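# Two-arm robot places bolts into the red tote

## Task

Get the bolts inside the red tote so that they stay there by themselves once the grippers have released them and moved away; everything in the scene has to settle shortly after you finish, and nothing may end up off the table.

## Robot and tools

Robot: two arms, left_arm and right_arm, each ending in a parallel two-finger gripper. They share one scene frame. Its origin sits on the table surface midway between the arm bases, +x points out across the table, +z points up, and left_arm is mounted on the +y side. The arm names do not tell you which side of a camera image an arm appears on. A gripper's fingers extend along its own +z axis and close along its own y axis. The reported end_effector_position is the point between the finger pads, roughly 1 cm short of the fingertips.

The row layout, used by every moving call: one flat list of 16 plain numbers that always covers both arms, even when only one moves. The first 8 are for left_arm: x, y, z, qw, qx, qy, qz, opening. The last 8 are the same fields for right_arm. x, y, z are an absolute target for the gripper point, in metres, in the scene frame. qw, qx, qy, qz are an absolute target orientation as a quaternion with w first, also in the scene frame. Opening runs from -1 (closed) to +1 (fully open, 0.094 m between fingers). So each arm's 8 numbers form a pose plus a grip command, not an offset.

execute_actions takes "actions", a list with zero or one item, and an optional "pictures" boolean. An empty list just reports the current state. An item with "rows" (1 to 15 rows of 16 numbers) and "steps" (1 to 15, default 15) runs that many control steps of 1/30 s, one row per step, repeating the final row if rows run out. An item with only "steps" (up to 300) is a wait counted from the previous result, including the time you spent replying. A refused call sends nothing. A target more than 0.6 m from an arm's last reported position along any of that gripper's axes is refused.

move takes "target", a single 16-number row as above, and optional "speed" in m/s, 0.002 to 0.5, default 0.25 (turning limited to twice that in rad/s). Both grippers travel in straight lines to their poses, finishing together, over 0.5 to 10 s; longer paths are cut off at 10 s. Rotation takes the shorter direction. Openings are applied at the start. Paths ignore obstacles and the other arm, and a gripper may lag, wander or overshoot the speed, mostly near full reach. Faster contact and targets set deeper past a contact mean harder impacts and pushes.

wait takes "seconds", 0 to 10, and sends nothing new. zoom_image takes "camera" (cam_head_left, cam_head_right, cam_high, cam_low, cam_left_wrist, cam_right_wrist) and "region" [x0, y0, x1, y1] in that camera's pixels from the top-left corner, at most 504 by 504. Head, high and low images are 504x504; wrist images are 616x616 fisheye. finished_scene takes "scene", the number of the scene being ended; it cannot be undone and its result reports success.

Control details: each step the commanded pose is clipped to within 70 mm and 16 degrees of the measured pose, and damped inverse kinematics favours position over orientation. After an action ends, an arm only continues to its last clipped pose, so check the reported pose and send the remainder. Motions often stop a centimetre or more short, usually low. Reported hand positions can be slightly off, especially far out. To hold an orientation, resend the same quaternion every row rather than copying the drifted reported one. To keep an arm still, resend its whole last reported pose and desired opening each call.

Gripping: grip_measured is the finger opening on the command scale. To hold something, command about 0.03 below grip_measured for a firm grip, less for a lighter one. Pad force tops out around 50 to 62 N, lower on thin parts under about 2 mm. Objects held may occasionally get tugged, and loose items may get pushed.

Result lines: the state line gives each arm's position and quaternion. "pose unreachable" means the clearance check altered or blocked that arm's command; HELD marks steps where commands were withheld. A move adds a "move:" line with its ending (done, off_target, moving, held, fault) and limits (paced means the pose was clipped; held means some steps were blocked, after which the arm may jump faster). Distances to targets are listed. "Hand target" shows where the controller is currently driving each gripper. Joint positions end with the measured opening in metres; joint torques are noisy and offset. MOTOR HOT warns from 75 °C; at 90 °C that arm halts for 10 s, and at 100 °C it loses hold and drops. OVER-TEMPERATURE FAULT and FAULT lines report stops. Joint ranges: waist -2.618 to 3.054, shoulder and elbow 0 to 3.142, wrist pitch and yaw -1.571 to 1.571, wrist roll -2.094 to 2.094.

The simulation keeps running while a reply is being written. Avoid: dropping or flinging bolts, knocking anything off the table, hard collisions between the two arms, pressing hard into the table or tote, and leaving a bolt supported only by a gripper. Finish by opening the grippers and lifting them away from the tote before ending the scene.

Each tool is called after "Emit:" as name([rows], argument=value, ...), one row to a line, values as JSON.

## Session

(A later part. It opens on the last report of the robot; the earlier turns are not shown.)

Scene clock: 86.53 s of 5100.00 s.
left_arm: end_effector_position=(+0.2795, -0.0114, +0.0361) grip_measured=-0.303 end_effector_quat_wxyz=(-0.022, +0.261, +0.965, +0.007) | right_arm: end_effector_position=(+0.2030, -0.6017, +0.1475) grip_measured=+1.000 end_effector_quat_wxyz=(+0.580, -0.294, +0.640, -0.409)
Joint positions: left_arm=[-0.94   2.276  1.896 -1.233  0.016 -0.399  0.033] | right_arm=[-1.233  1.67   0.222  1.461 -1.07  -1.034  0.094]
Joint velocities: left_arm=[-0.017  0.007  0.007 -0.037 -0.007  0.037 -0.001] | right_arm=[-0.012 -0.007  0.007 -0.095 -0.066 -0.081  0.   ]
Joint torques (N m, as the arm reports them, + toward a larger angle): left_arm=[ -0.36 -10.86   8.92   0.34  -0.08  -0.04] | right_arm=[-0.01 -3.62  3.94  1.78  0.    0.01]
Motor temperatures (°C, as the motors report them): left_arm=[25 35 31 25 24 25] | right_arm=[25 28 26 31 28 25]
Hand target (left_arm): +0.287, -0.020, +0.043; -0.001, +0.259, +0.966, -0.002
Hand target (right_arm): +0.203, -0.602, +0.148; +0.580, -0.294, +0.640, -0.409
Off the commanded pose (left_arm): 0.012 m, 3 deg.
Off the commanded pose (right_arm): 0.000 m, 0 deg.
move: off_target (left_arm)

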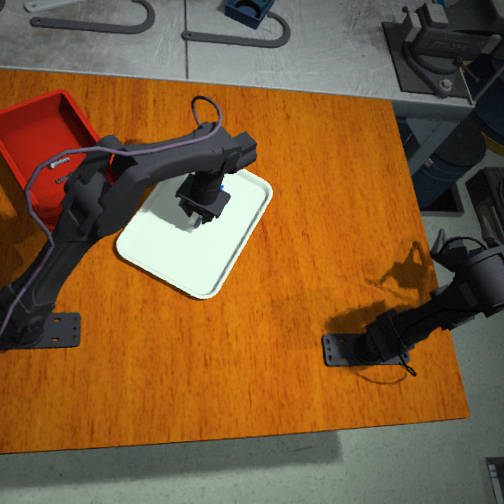

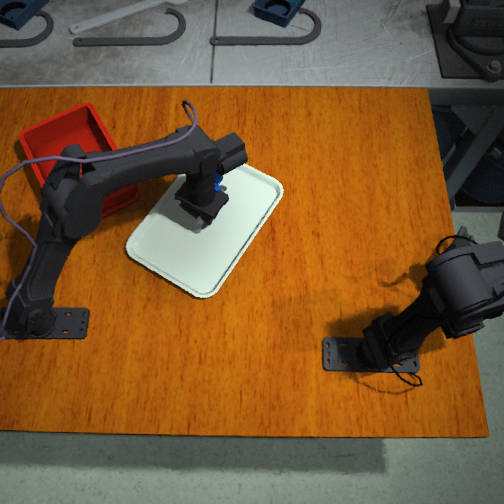

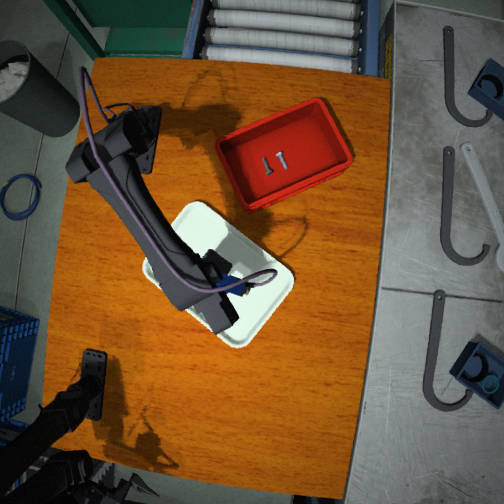

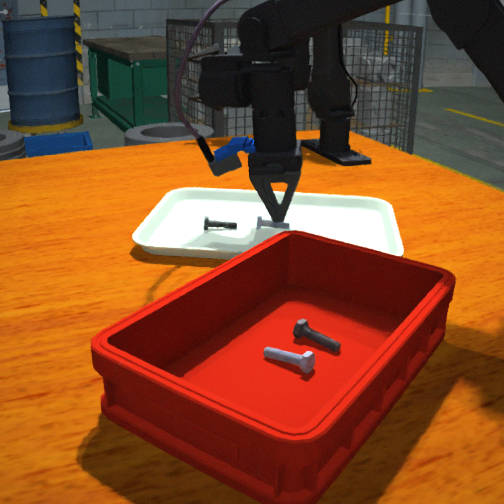

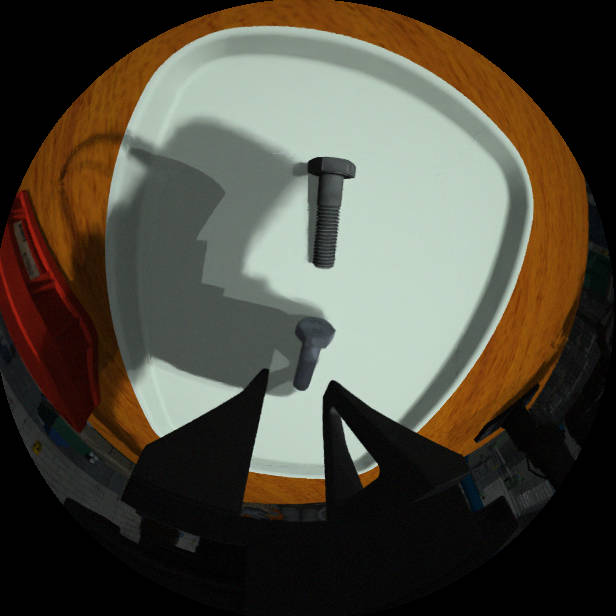

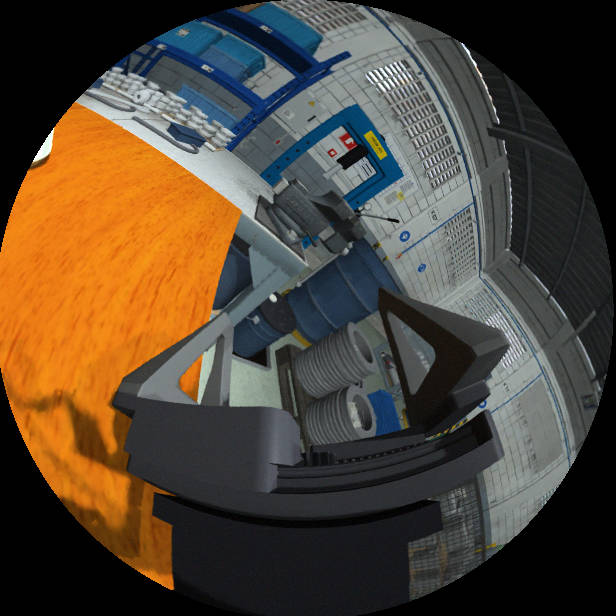

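Emit:
move(target=[0.284,-0.020,0.011,0,0.29,0.957,0,-0.3,0.203,-0.6017,0.1475,0.58,-0.294,0.64,-0.409,1], speed=0.03)

Scene clock: 101.40 s of 5100.00 s.
left_arm: end_effector_position=(+0.2855, -0.0182, +0.0199) grip_measured=-0.303 end_effector_quat_wxyz=(-0.002, +0.282, +0.959, -0.006) | right_arm: end_effector_position=(+0.2030, -0.6017, +0.1475) grip_measured=+1.000 end_effector_quat_wxyz=(+0.580, -0.294, +0.640, -0.409)
Joint positions: left_arm=[-0.94   2.276  1.832 -1.122  0.012 -0.355  0.033] | right_arm=[-1.233  1.67   0.222  1.461 -1.07  -1.034  0.094]
Joint velocities: left_arm=[-0.012 -0.002 -0.002  0.081  0.022  0.022  0.   ] | right_arm=[ 0.002  0.012  0.017  0.022 -0.051  0.037  0.   ]
Joint torques (N m, as the arm reports them, + toward a larger angle): left_arm=[-0.65 -9.54  5.56  0.44 -0.07  0.1 ] | right_arm=[ 0.04 -3.6   3.82  1.78 -0.02 -0.01]
Motor temperatures (°C, as the motors report them): left_arm=[25 36 31 25 24 25] | right_arm=[25 28 26 31 28 25]
Hand target (left_arm): +0.284, -0.020, +0.011; -0.000, +0.290, +0.957, +0.000
Hand target (right_arm): +0.203, -0.602, +0.148; +0.580, -0.294, +0.640, -0.409
Off the commanded pose (left_arm): 0.009 m, 1 deg.
Off the commanded pose (right_arm): 0.000 m, 0 deg.
After step 90, 10.27 s passed at rest.
move: done

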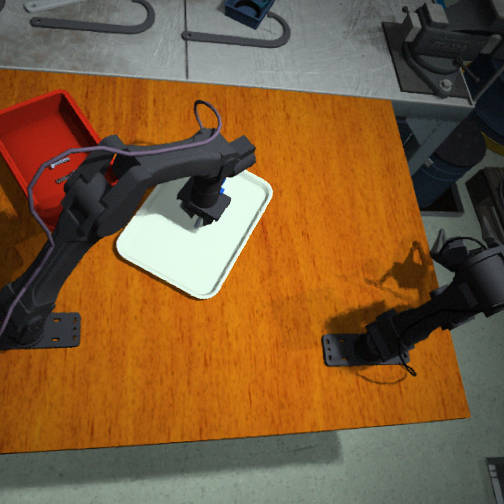

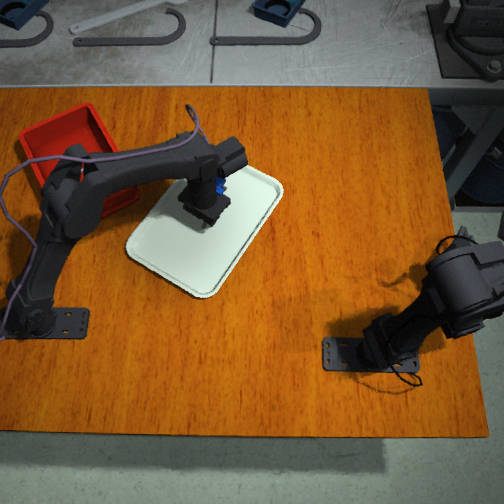

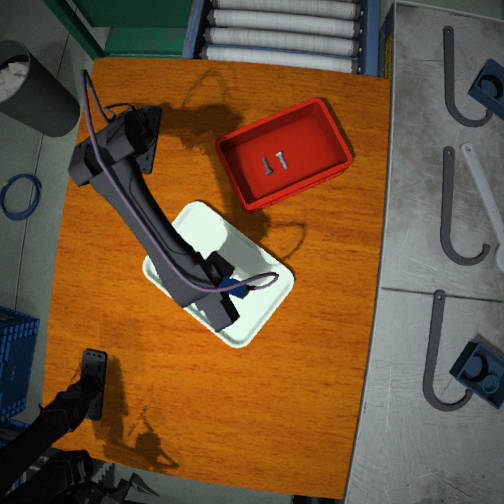

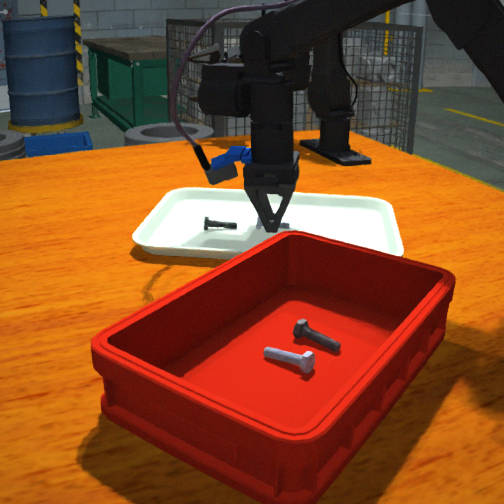

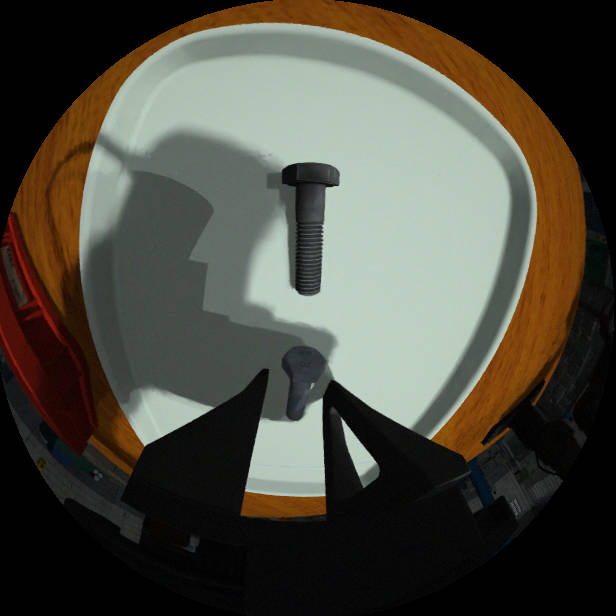

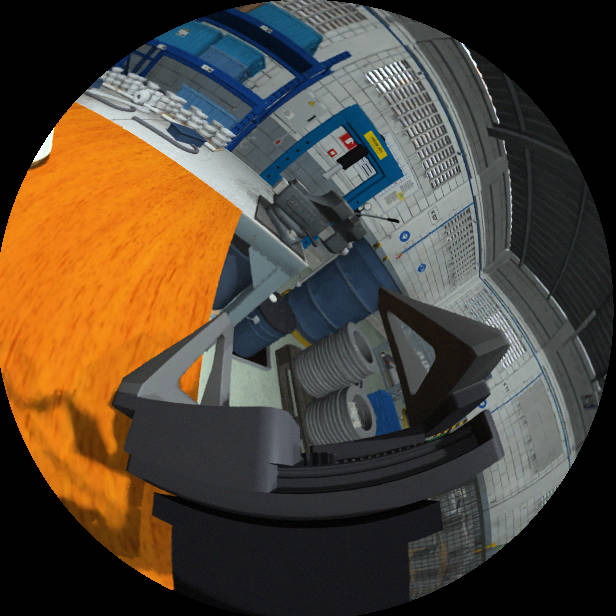

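Emit:
move(target=[0.274,-0.0135,0.011,0,0.29,0.957,0,-0.3,0.203,-0.6017,0.1475,0.58,-0.294,0.64,-0.409,1], speed=0.03)

Emit:
move(target=[0.274,-0.0135,0.011,0,0.29,0.957,0,-0.9,0.203,-0.6017,0.1475,0.58,-0.294,0.64,-0.409,1], speed=0.03)

Scene clock: 107.13 s of 5100.00 s.
left_arm: end_effector_position=(+0.2843, -0.0172, +0.0177) grip_measured=-0.303 end_effector_quat_wxyz=(+0.011, +0.285, +0.958, -0.008) | right_arm: end_effector_position=(+0.2030, -0.6017, +0.1475) grip_measured=+1.000 end_effector_quat_wxyz=(+0.580, -0.294, +0.640, -0.409)
Joint positions: left_arm=[-0.946  2.249  1.777 -1.072 -0.001 -0.355  0.033] | right_arm=[-1.233  1.67   0.222  1.461 -1.07  -1.034  0.094]
Joint velocities: left_arm=[-0.002  0.002  0.002  0.066  0.007 -0.022  0.   ] | right_arm=[ 0.012  0.002 -0.027 -0.022  0.007  0.007  0.   ]
Joint torques (N m, as the arm reports them, + toward a larger angle): left_arm=[ -0.83 -10.9    3.46   0.28   0.02  -0.01] | right_arm=[-0.01 -3.63  3.88  1.8   0.01 -0.02]
Motor temperatures (°C, as the motors report them): left_arm=[25 36 31 25 24 25] | right_arm=[25 28 26 31 28 25]
Hand target (left_arm): +0.274, -0.014, +0.011; -0.000, +0.290, +0.957, -0.000
Hand target (right_arm): +0.203, -0.602, +0.148; +0.580, -0.294, +0.640, -0.409
Off the commanded pose (left_arm): 0.013 m, 2 deg.
Off the commanded pose (right_arm): 0.000 m, 0 deg.
After step 90, 2.00 s passed at rest.
move: off_target (left_arm)

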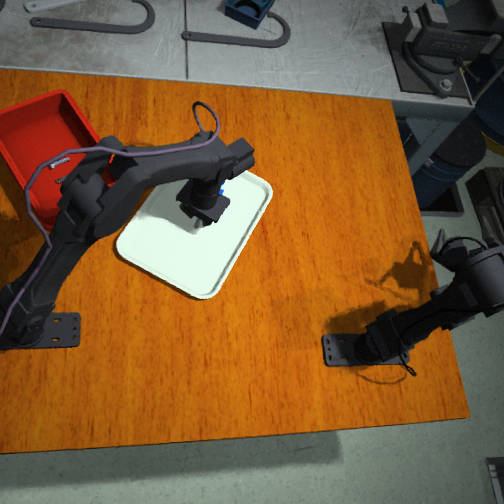

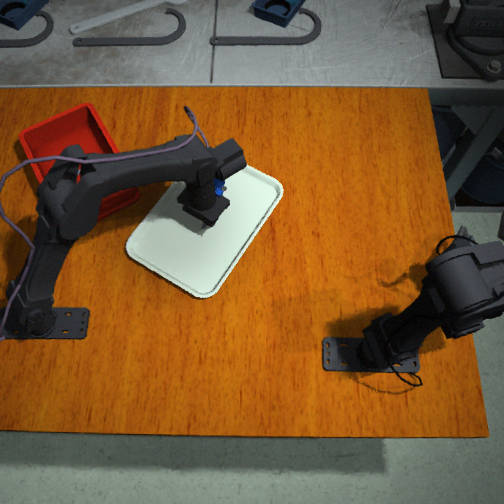

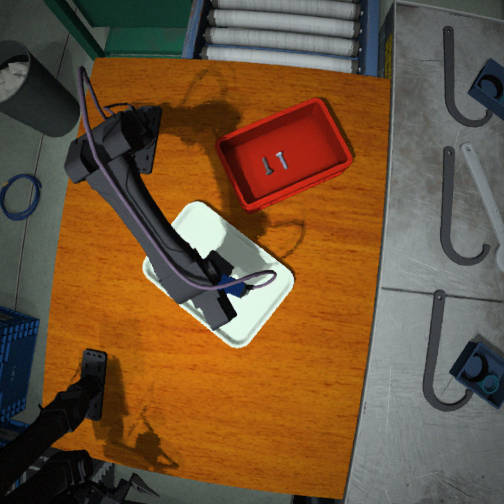

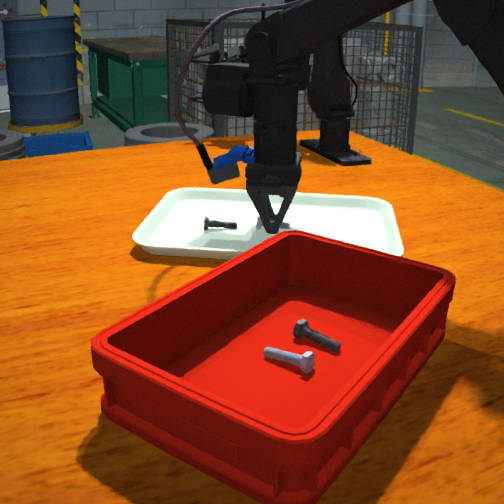

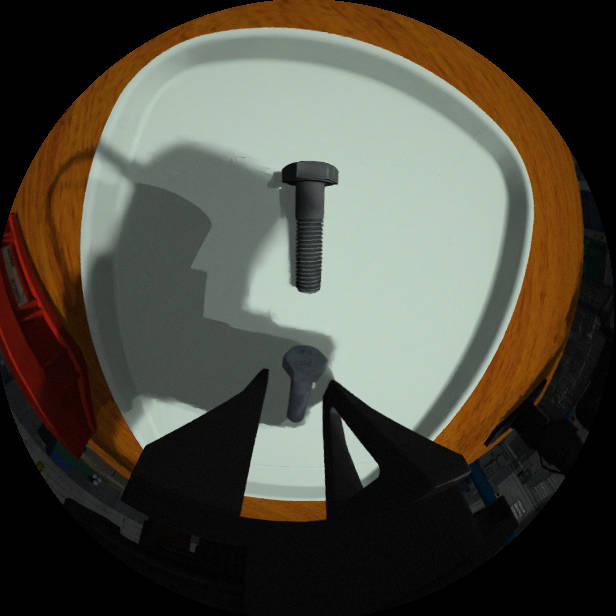

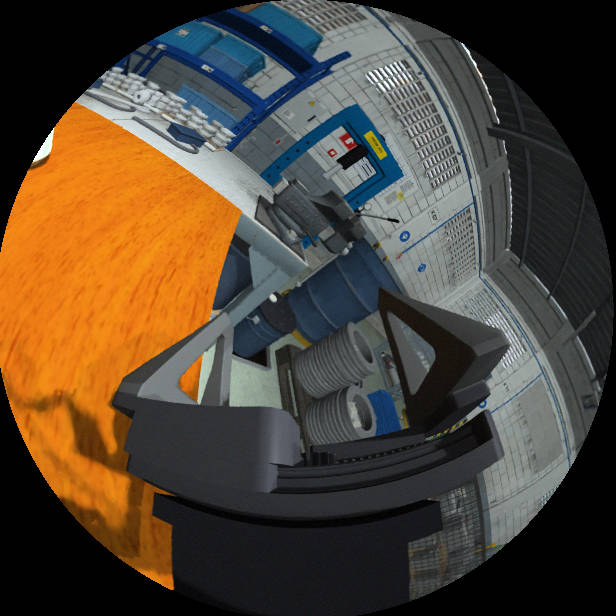

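Scene clock: 107.83 s of 5100.00 s.
left_arm: end_effector_position=(+0.2842, -0.0172, +0.0177) grip_measured=-0.859 end_effector_quat_wxyz=(+0.011, +0.285, +0.958, -0.008) | right_arm: end_effector_position=(+0.2030, -0.6017, +0.1475) grip_measured=+1.000 end_effector_quat_wxyz=(+0.580, -0.294, +0.640, -0.409)
Joint positions: left_arm=[-0.947  2.249  1.777 -1.072 -0.001 -0.355  0.007] | right_arm=[-1.233  1.67   0.222  1.461 -1.07  -1.034  0.094]
Joint velocities: left_arm=[-0.002  0.007  0.007  0.037  0.022  0.022 -0.001] | right_arm=[ 0.012  0.002 -0.002 -0.051 -0.037 -0.037  0.   ]
Joint torques (N m, as the arm reports them, + toward a larger angle): left_arm=[ -0.89 -10.83   3.43   0.34  -0.01  -0.05] | right_arm=[ 0.02 -3.64  3.88  1.8  -0.02  0.01]
Motor temperatures (°C, as the motors report them): left_arm=[25 36 31 25 24 25] | right_arm=[25 28 26 31 28 25]
Hand target (left_arm): +0.274, -0.014, +0.011; -0.000, +0.290, +0.957, +0.000
Hand target (right_arm): +0.203, -0.602, +0.148; +0.580, -0.294, +0.640, -0.409
Off the commanded pose (left_arm): 0.013 m, 2 deg.
Off the commanded pose (right_arm): 0.000 m, 0 deg.
move: off_target (left_arm)

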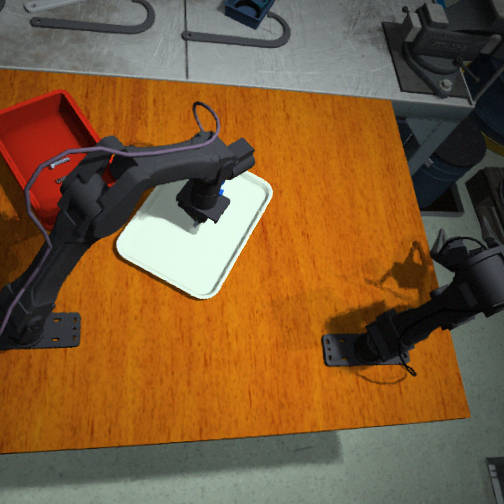

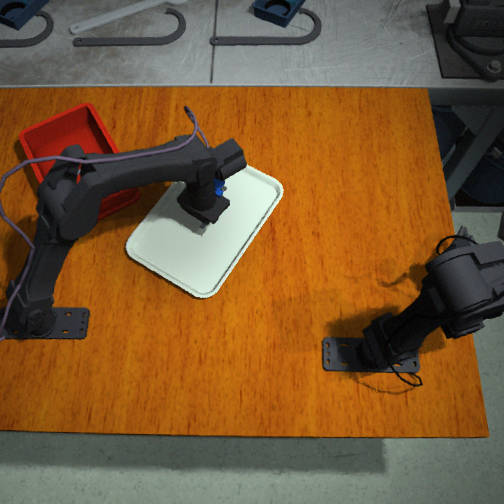

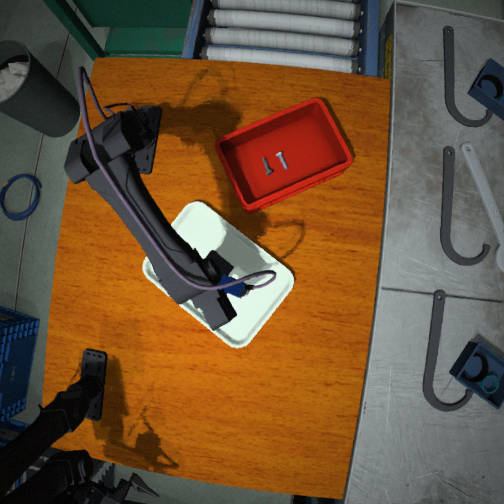

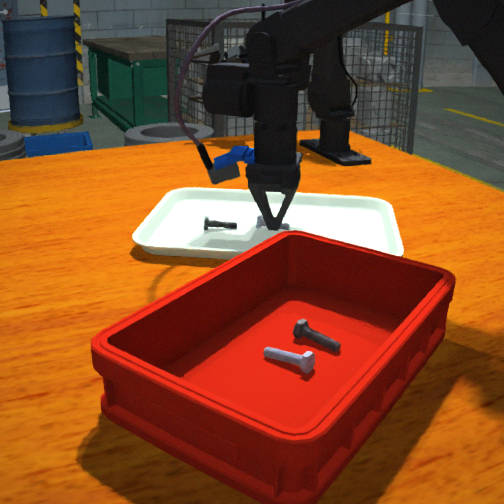

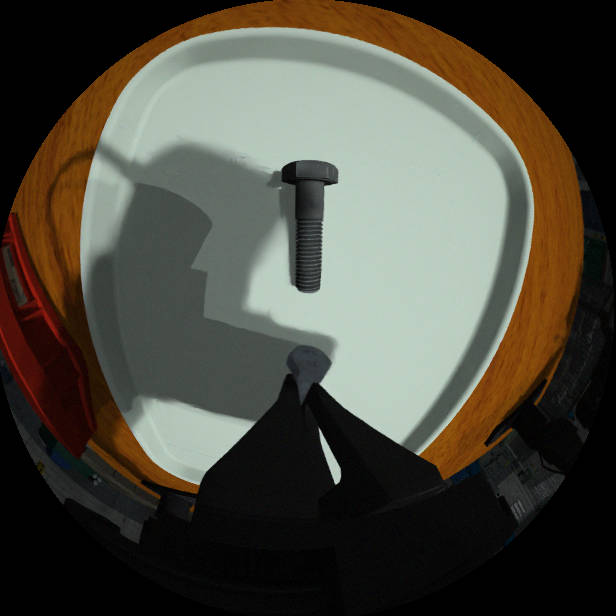

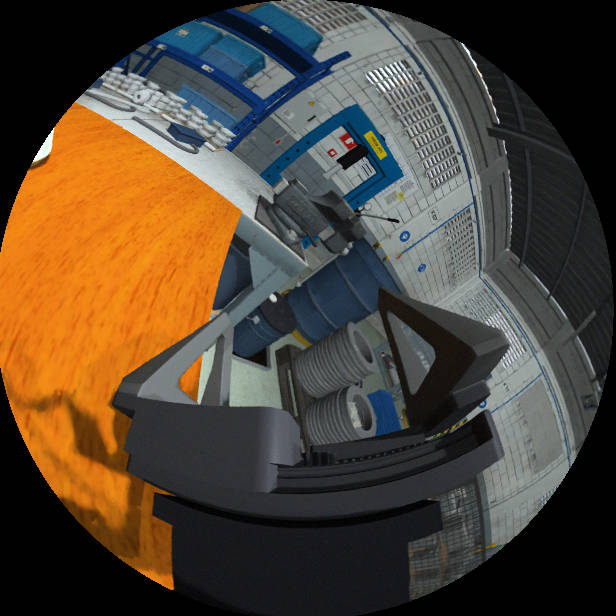

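Emit:
move(target=[0.29,0.06,0.145,0,0.29,0.957,0,-0.9,0.203,-0.6017,0.1475,0.58,-0.294,0.64,-0.409,1], speed=0.2)

Emit:
move(target=[0.47,0.325,0.14,0,0.5,0.866,0,-0.9,0.203,-0.6017,0.1475,0.58,-0.294,0.64,-0.409,1])

Emit:
move(target=[0.47,0.325,0.03,0,0.5,0.866,0,-0.9,0.203,-0.6017,0.1475,0.58,-0.294,0.64,-0.409,1], speed=0.12)

Scene clock: 114.97 s of 5100.00 s.
left_arm: end_effector_position=(+0.2875, +0.0599, +0.1296) grip_measured=-0.859 end_effector_quat_wxyz=(-0.012, +0.290, +0.957, +0.007) | right_arm: end_effector_position=(+0.2030, -0.6017, +0.1475) grip_measured=+1.000 end_effector_quat_wxyz=(+0.580, -0.294, +0.640, -0.409)
Joint positions: left_arm=[-0.819  2.028  1.877 -1.448 -0.001 -0.218  0.007] | right_arm=[-1.233  1.67   0.222  1.461 -1.07  -1.034  0.094]
Joint velocities: left_arm=[-0.012 -0.012  0.007 -0.037 -0.066 -0.081 -0.   ] | right_arm=[-0.002 -0.012 -0.007  0.007  0.007  0.037  0.   ]
Joint torques (N m, as the arm reports them, + toward a larger angle): left_arm=[  0.37 -11.     8.84   0.01   0.02   0.05] | right_arm=[ 0.01 -3.61  3.93  1.78 -0.01 -0.01]
Motor temperatures (°C, as the motors report them): left_arm=[25 37 31 25 24 25] | right_arm=[25 28 26 31 28 25]
Hand target (left_arm): +0.289, +0.061, +0.144; +0.001, +0.290, +0.957, +0.001
Hand target (right_arm): +0.203, -0.602, +0.148; +0.580, -0.294, +0.640, -0.409
Off the commanded pose (left_arm): 0.016 m, 2 deg.
Off the commanded pose (right_arm): 0.000 m, 0 deg.
After step 90, 2.73 s passed at rest.
move: off_target (left_arm)

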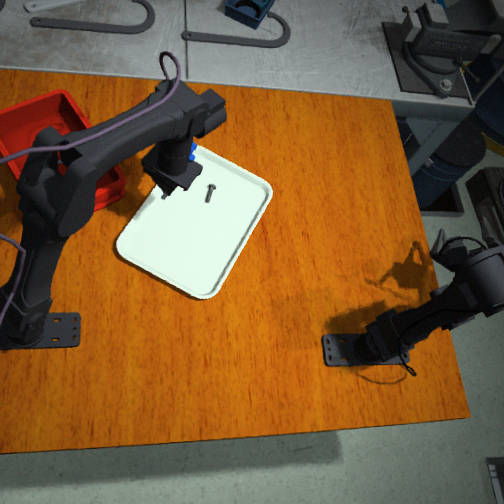

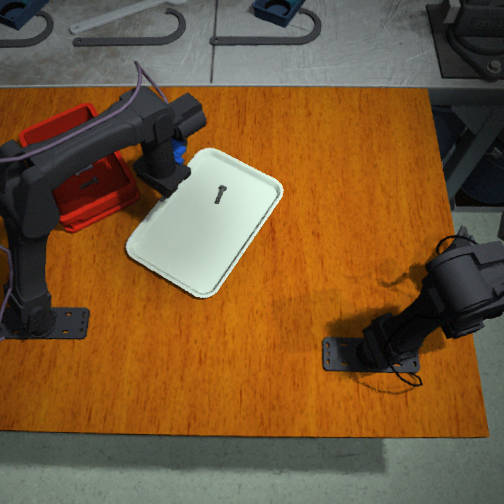

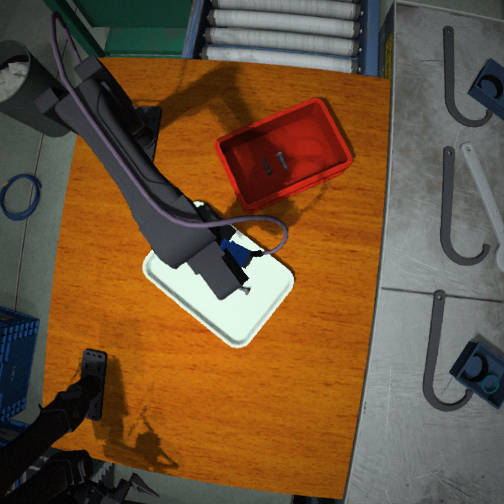

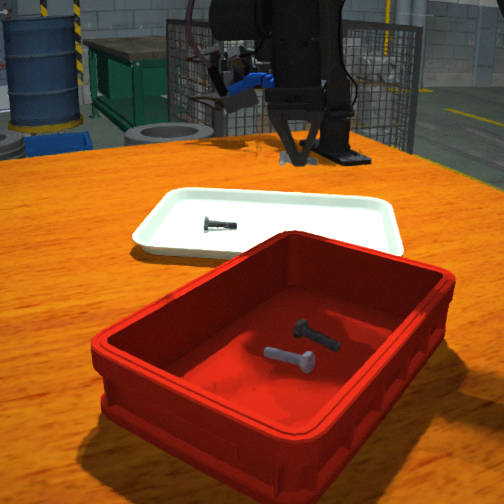

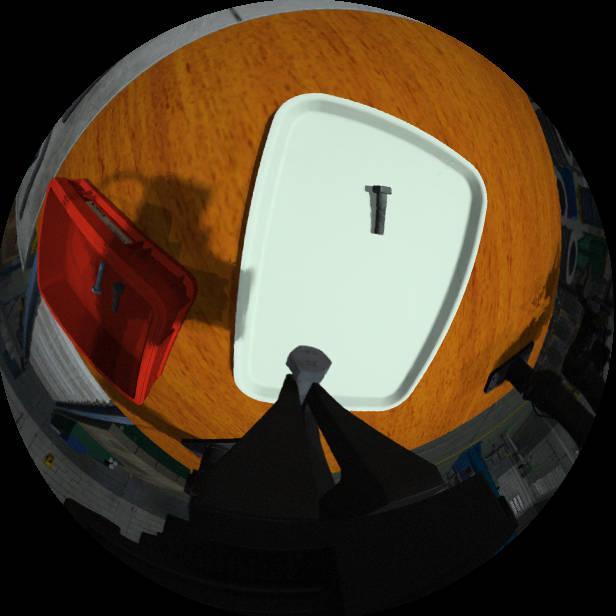

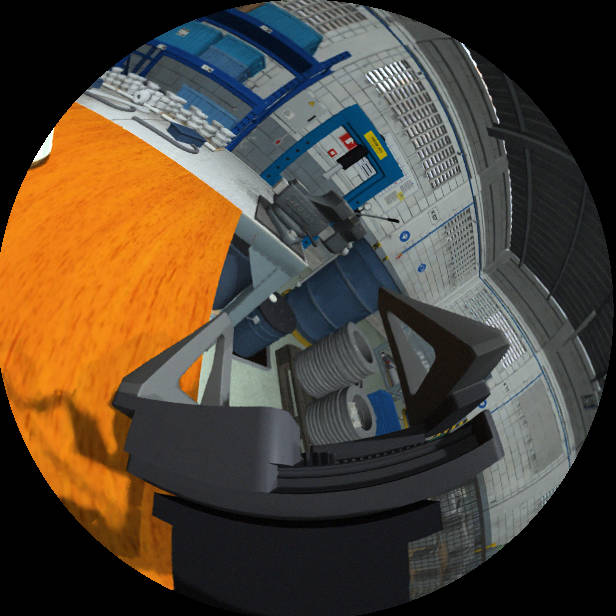

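Scene clock: 116.93 s of 5100.00 s.
left_arm: end_effector_position=(+0.4681, +0.3334, +0.1331) grip_measured=-0.859 end_effector_quat_wxyz=(+0.012, +0.493, +0.870, +0.019) | right_arm: end_effector_position=(+0.2030, -0.6017, +0.1475) grip_measured=+1.000 end_effector_quat_wxyz=(+0.580, -0.294, +0.640, -0.409)
Joint positions: left_arm=[-0.024  2.275  2.281 -1.537 -0.021  1.021  0.007] | right_arm=[-1.233  1.67   0.222  1.461 -1.07  -1.034  0.094]
Joint velocities: left_arm=[-0.002 -0.007 -0.007  0.022  0.007  0.007 -0.   ] | right_arm=[ 0.002 -0.002 -0.002  0.037  0.051 -0.022  0.   ]
Joint torques (N m, as the arm reports them, + toward a larger angle): left_arm=[ -0.44 -11.05   9.04   0.13  -0.01   0.08] | right_arm=[ 0.02 -3.67  3.87  1.77 -0.01 -0.01]
Motor temperatures (°C, as the motors report them): left_arm=[25 37 31 25 24 25] | right_arm=[25 28 26 31 28 25]
Hand target (left_arm): +0.468, +0.329, +0.140; +0.017, +0.500, +0.866, +0.019
Hand target (right_arm): +0.203, -0.602, +0.148; +0.580, -0.294, +0.640, -0.409
Off the commanded pose (left_arm): 0.011 m, 3 deg.
Off the commanded pose (right_arm): 0.000 m, 0 deg.
joint sent to its limit (left arm) — the command would take joint 4 (wrist pitch) past its lower limit, so that joint was sent only as far as its limit.
move: off_target (left_arm)

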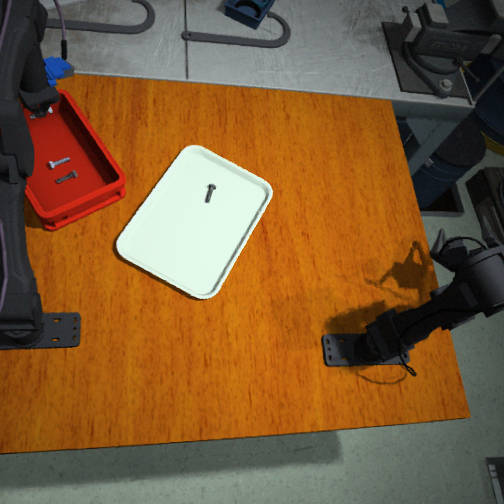

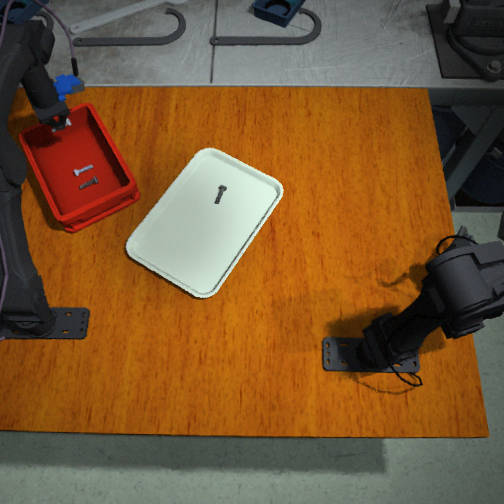

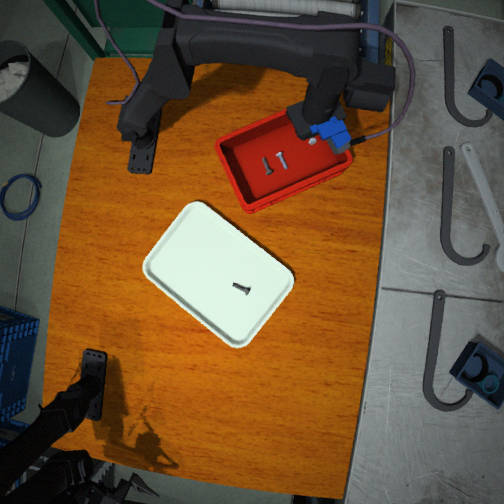

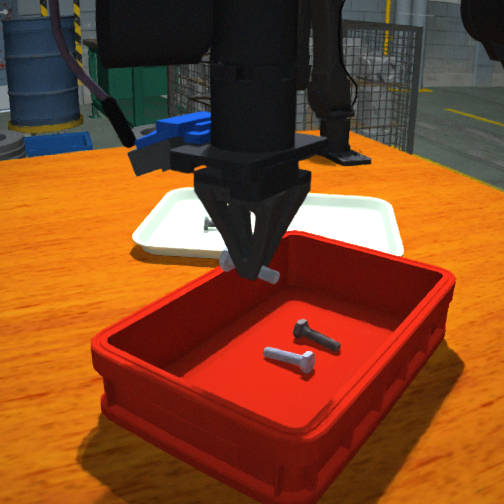

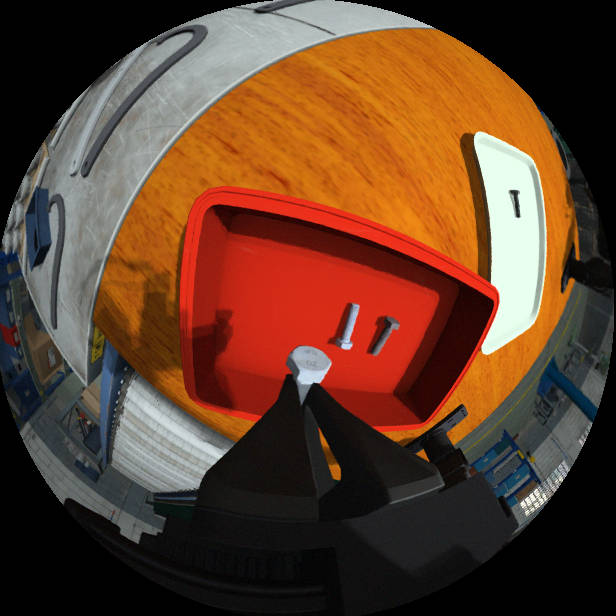

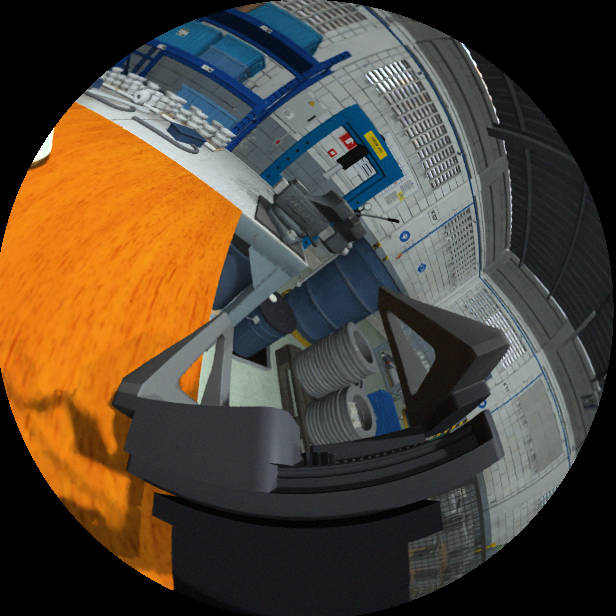

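Scene clock: 118.37 s of 5100.00 s.
left_arm: end_effector_position=(+0.4669, +0.3320, +0.0283) grip_measured=-0.859 end_effector_quat_wxyz=(-0.012, +0.494, +0.870, +0.001) | right_arm: end_effector_position=(+0.2030, -0.6017, +0.1475) grip_measured=+1.000 end_effector_quat_wxyz=(+0.580, -0.294, +0.640, -0.409)
Joint positions: left_arm=[-0.024  2.318  1.937 -1.209 -0.013  1.021  0.007] | right_arm=[-1.233  1.67   0.222  1.461 -1.07  -1.034  0.094]
Joint velocities: left_arm=[-0.007 -0.022  0.002  0.037  0.051 -0.037 -0.001] | right_arm=[-0.007 -0.002 -0.017  0.022  0.022 -0.051  0.   ]
Joint torques (N m, as the arm reports them, + toward a larger angle): left_arm=[ -0.52 -11.37   6.2    0.4    0.09   0.07] | right_arm=[ 0.04 -3.69  3.97  1.79 -0.01 -0.01]
Motor temperatures (°C, as the motors report them): left_arm=[25 37 31 25 24 25] | right_arm=[25 28 26 31 28 25]
Hand target (left_arm): +0.471, +0.325, +0.030; +0.000, +0.500, +0.866, -0.000
Hand target (right_arm): +0.203, -0.602, +0.148; +0.580, -0.294, +0.640, -0.409
Off the commanded pose (left_arm): 0.008 m, 2 deg.
Off the commanded pose (right_arm): 0.000 m, 0 deg.
move: done

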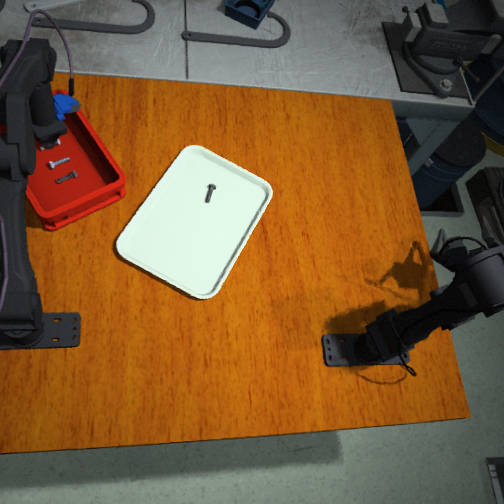

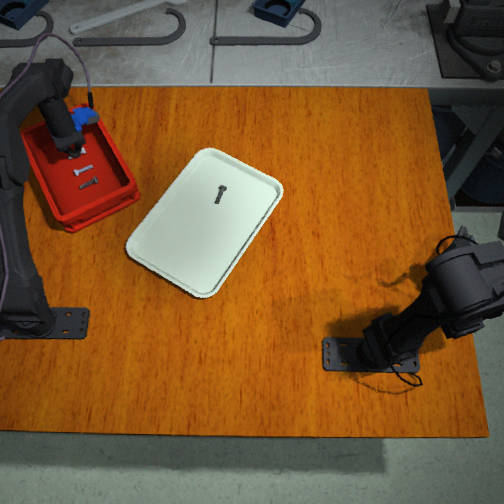

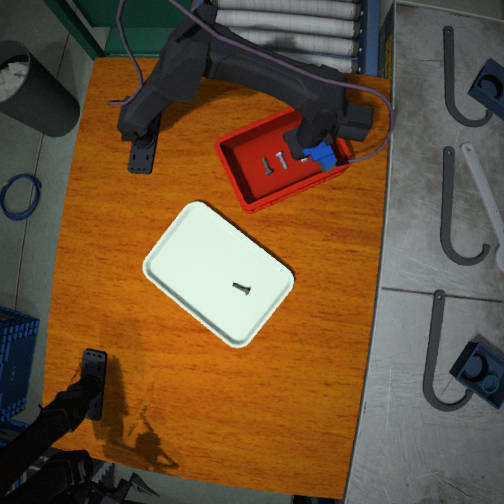

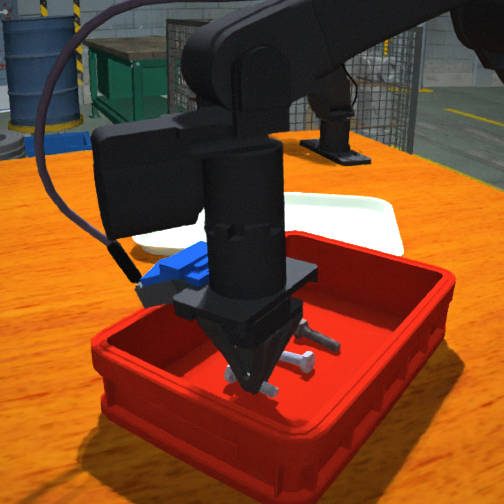

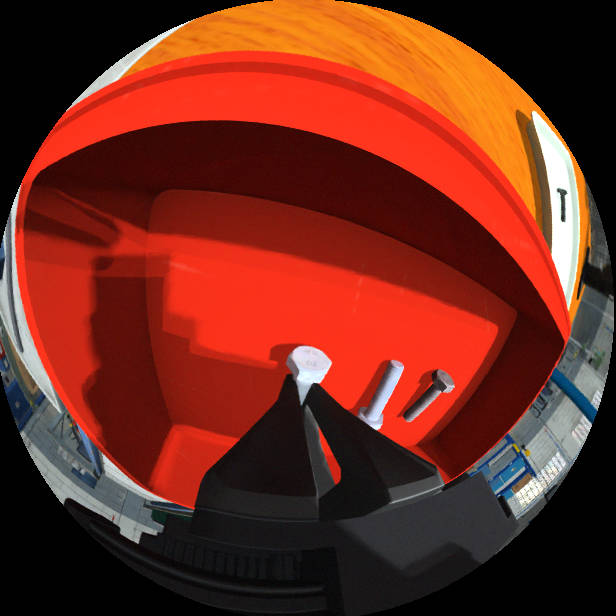

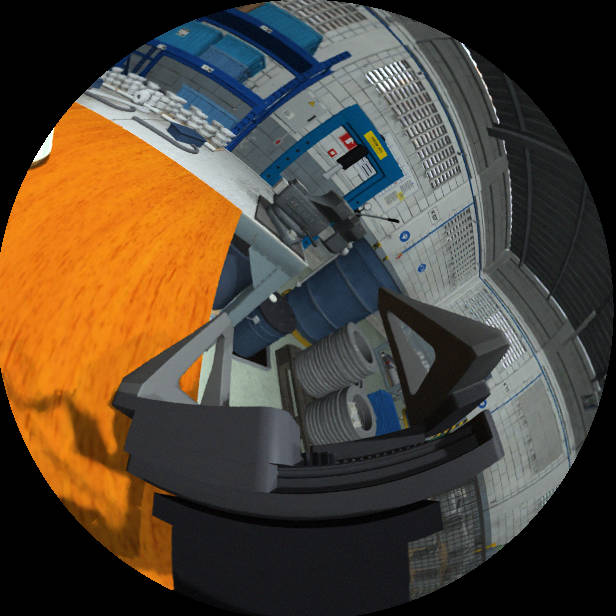

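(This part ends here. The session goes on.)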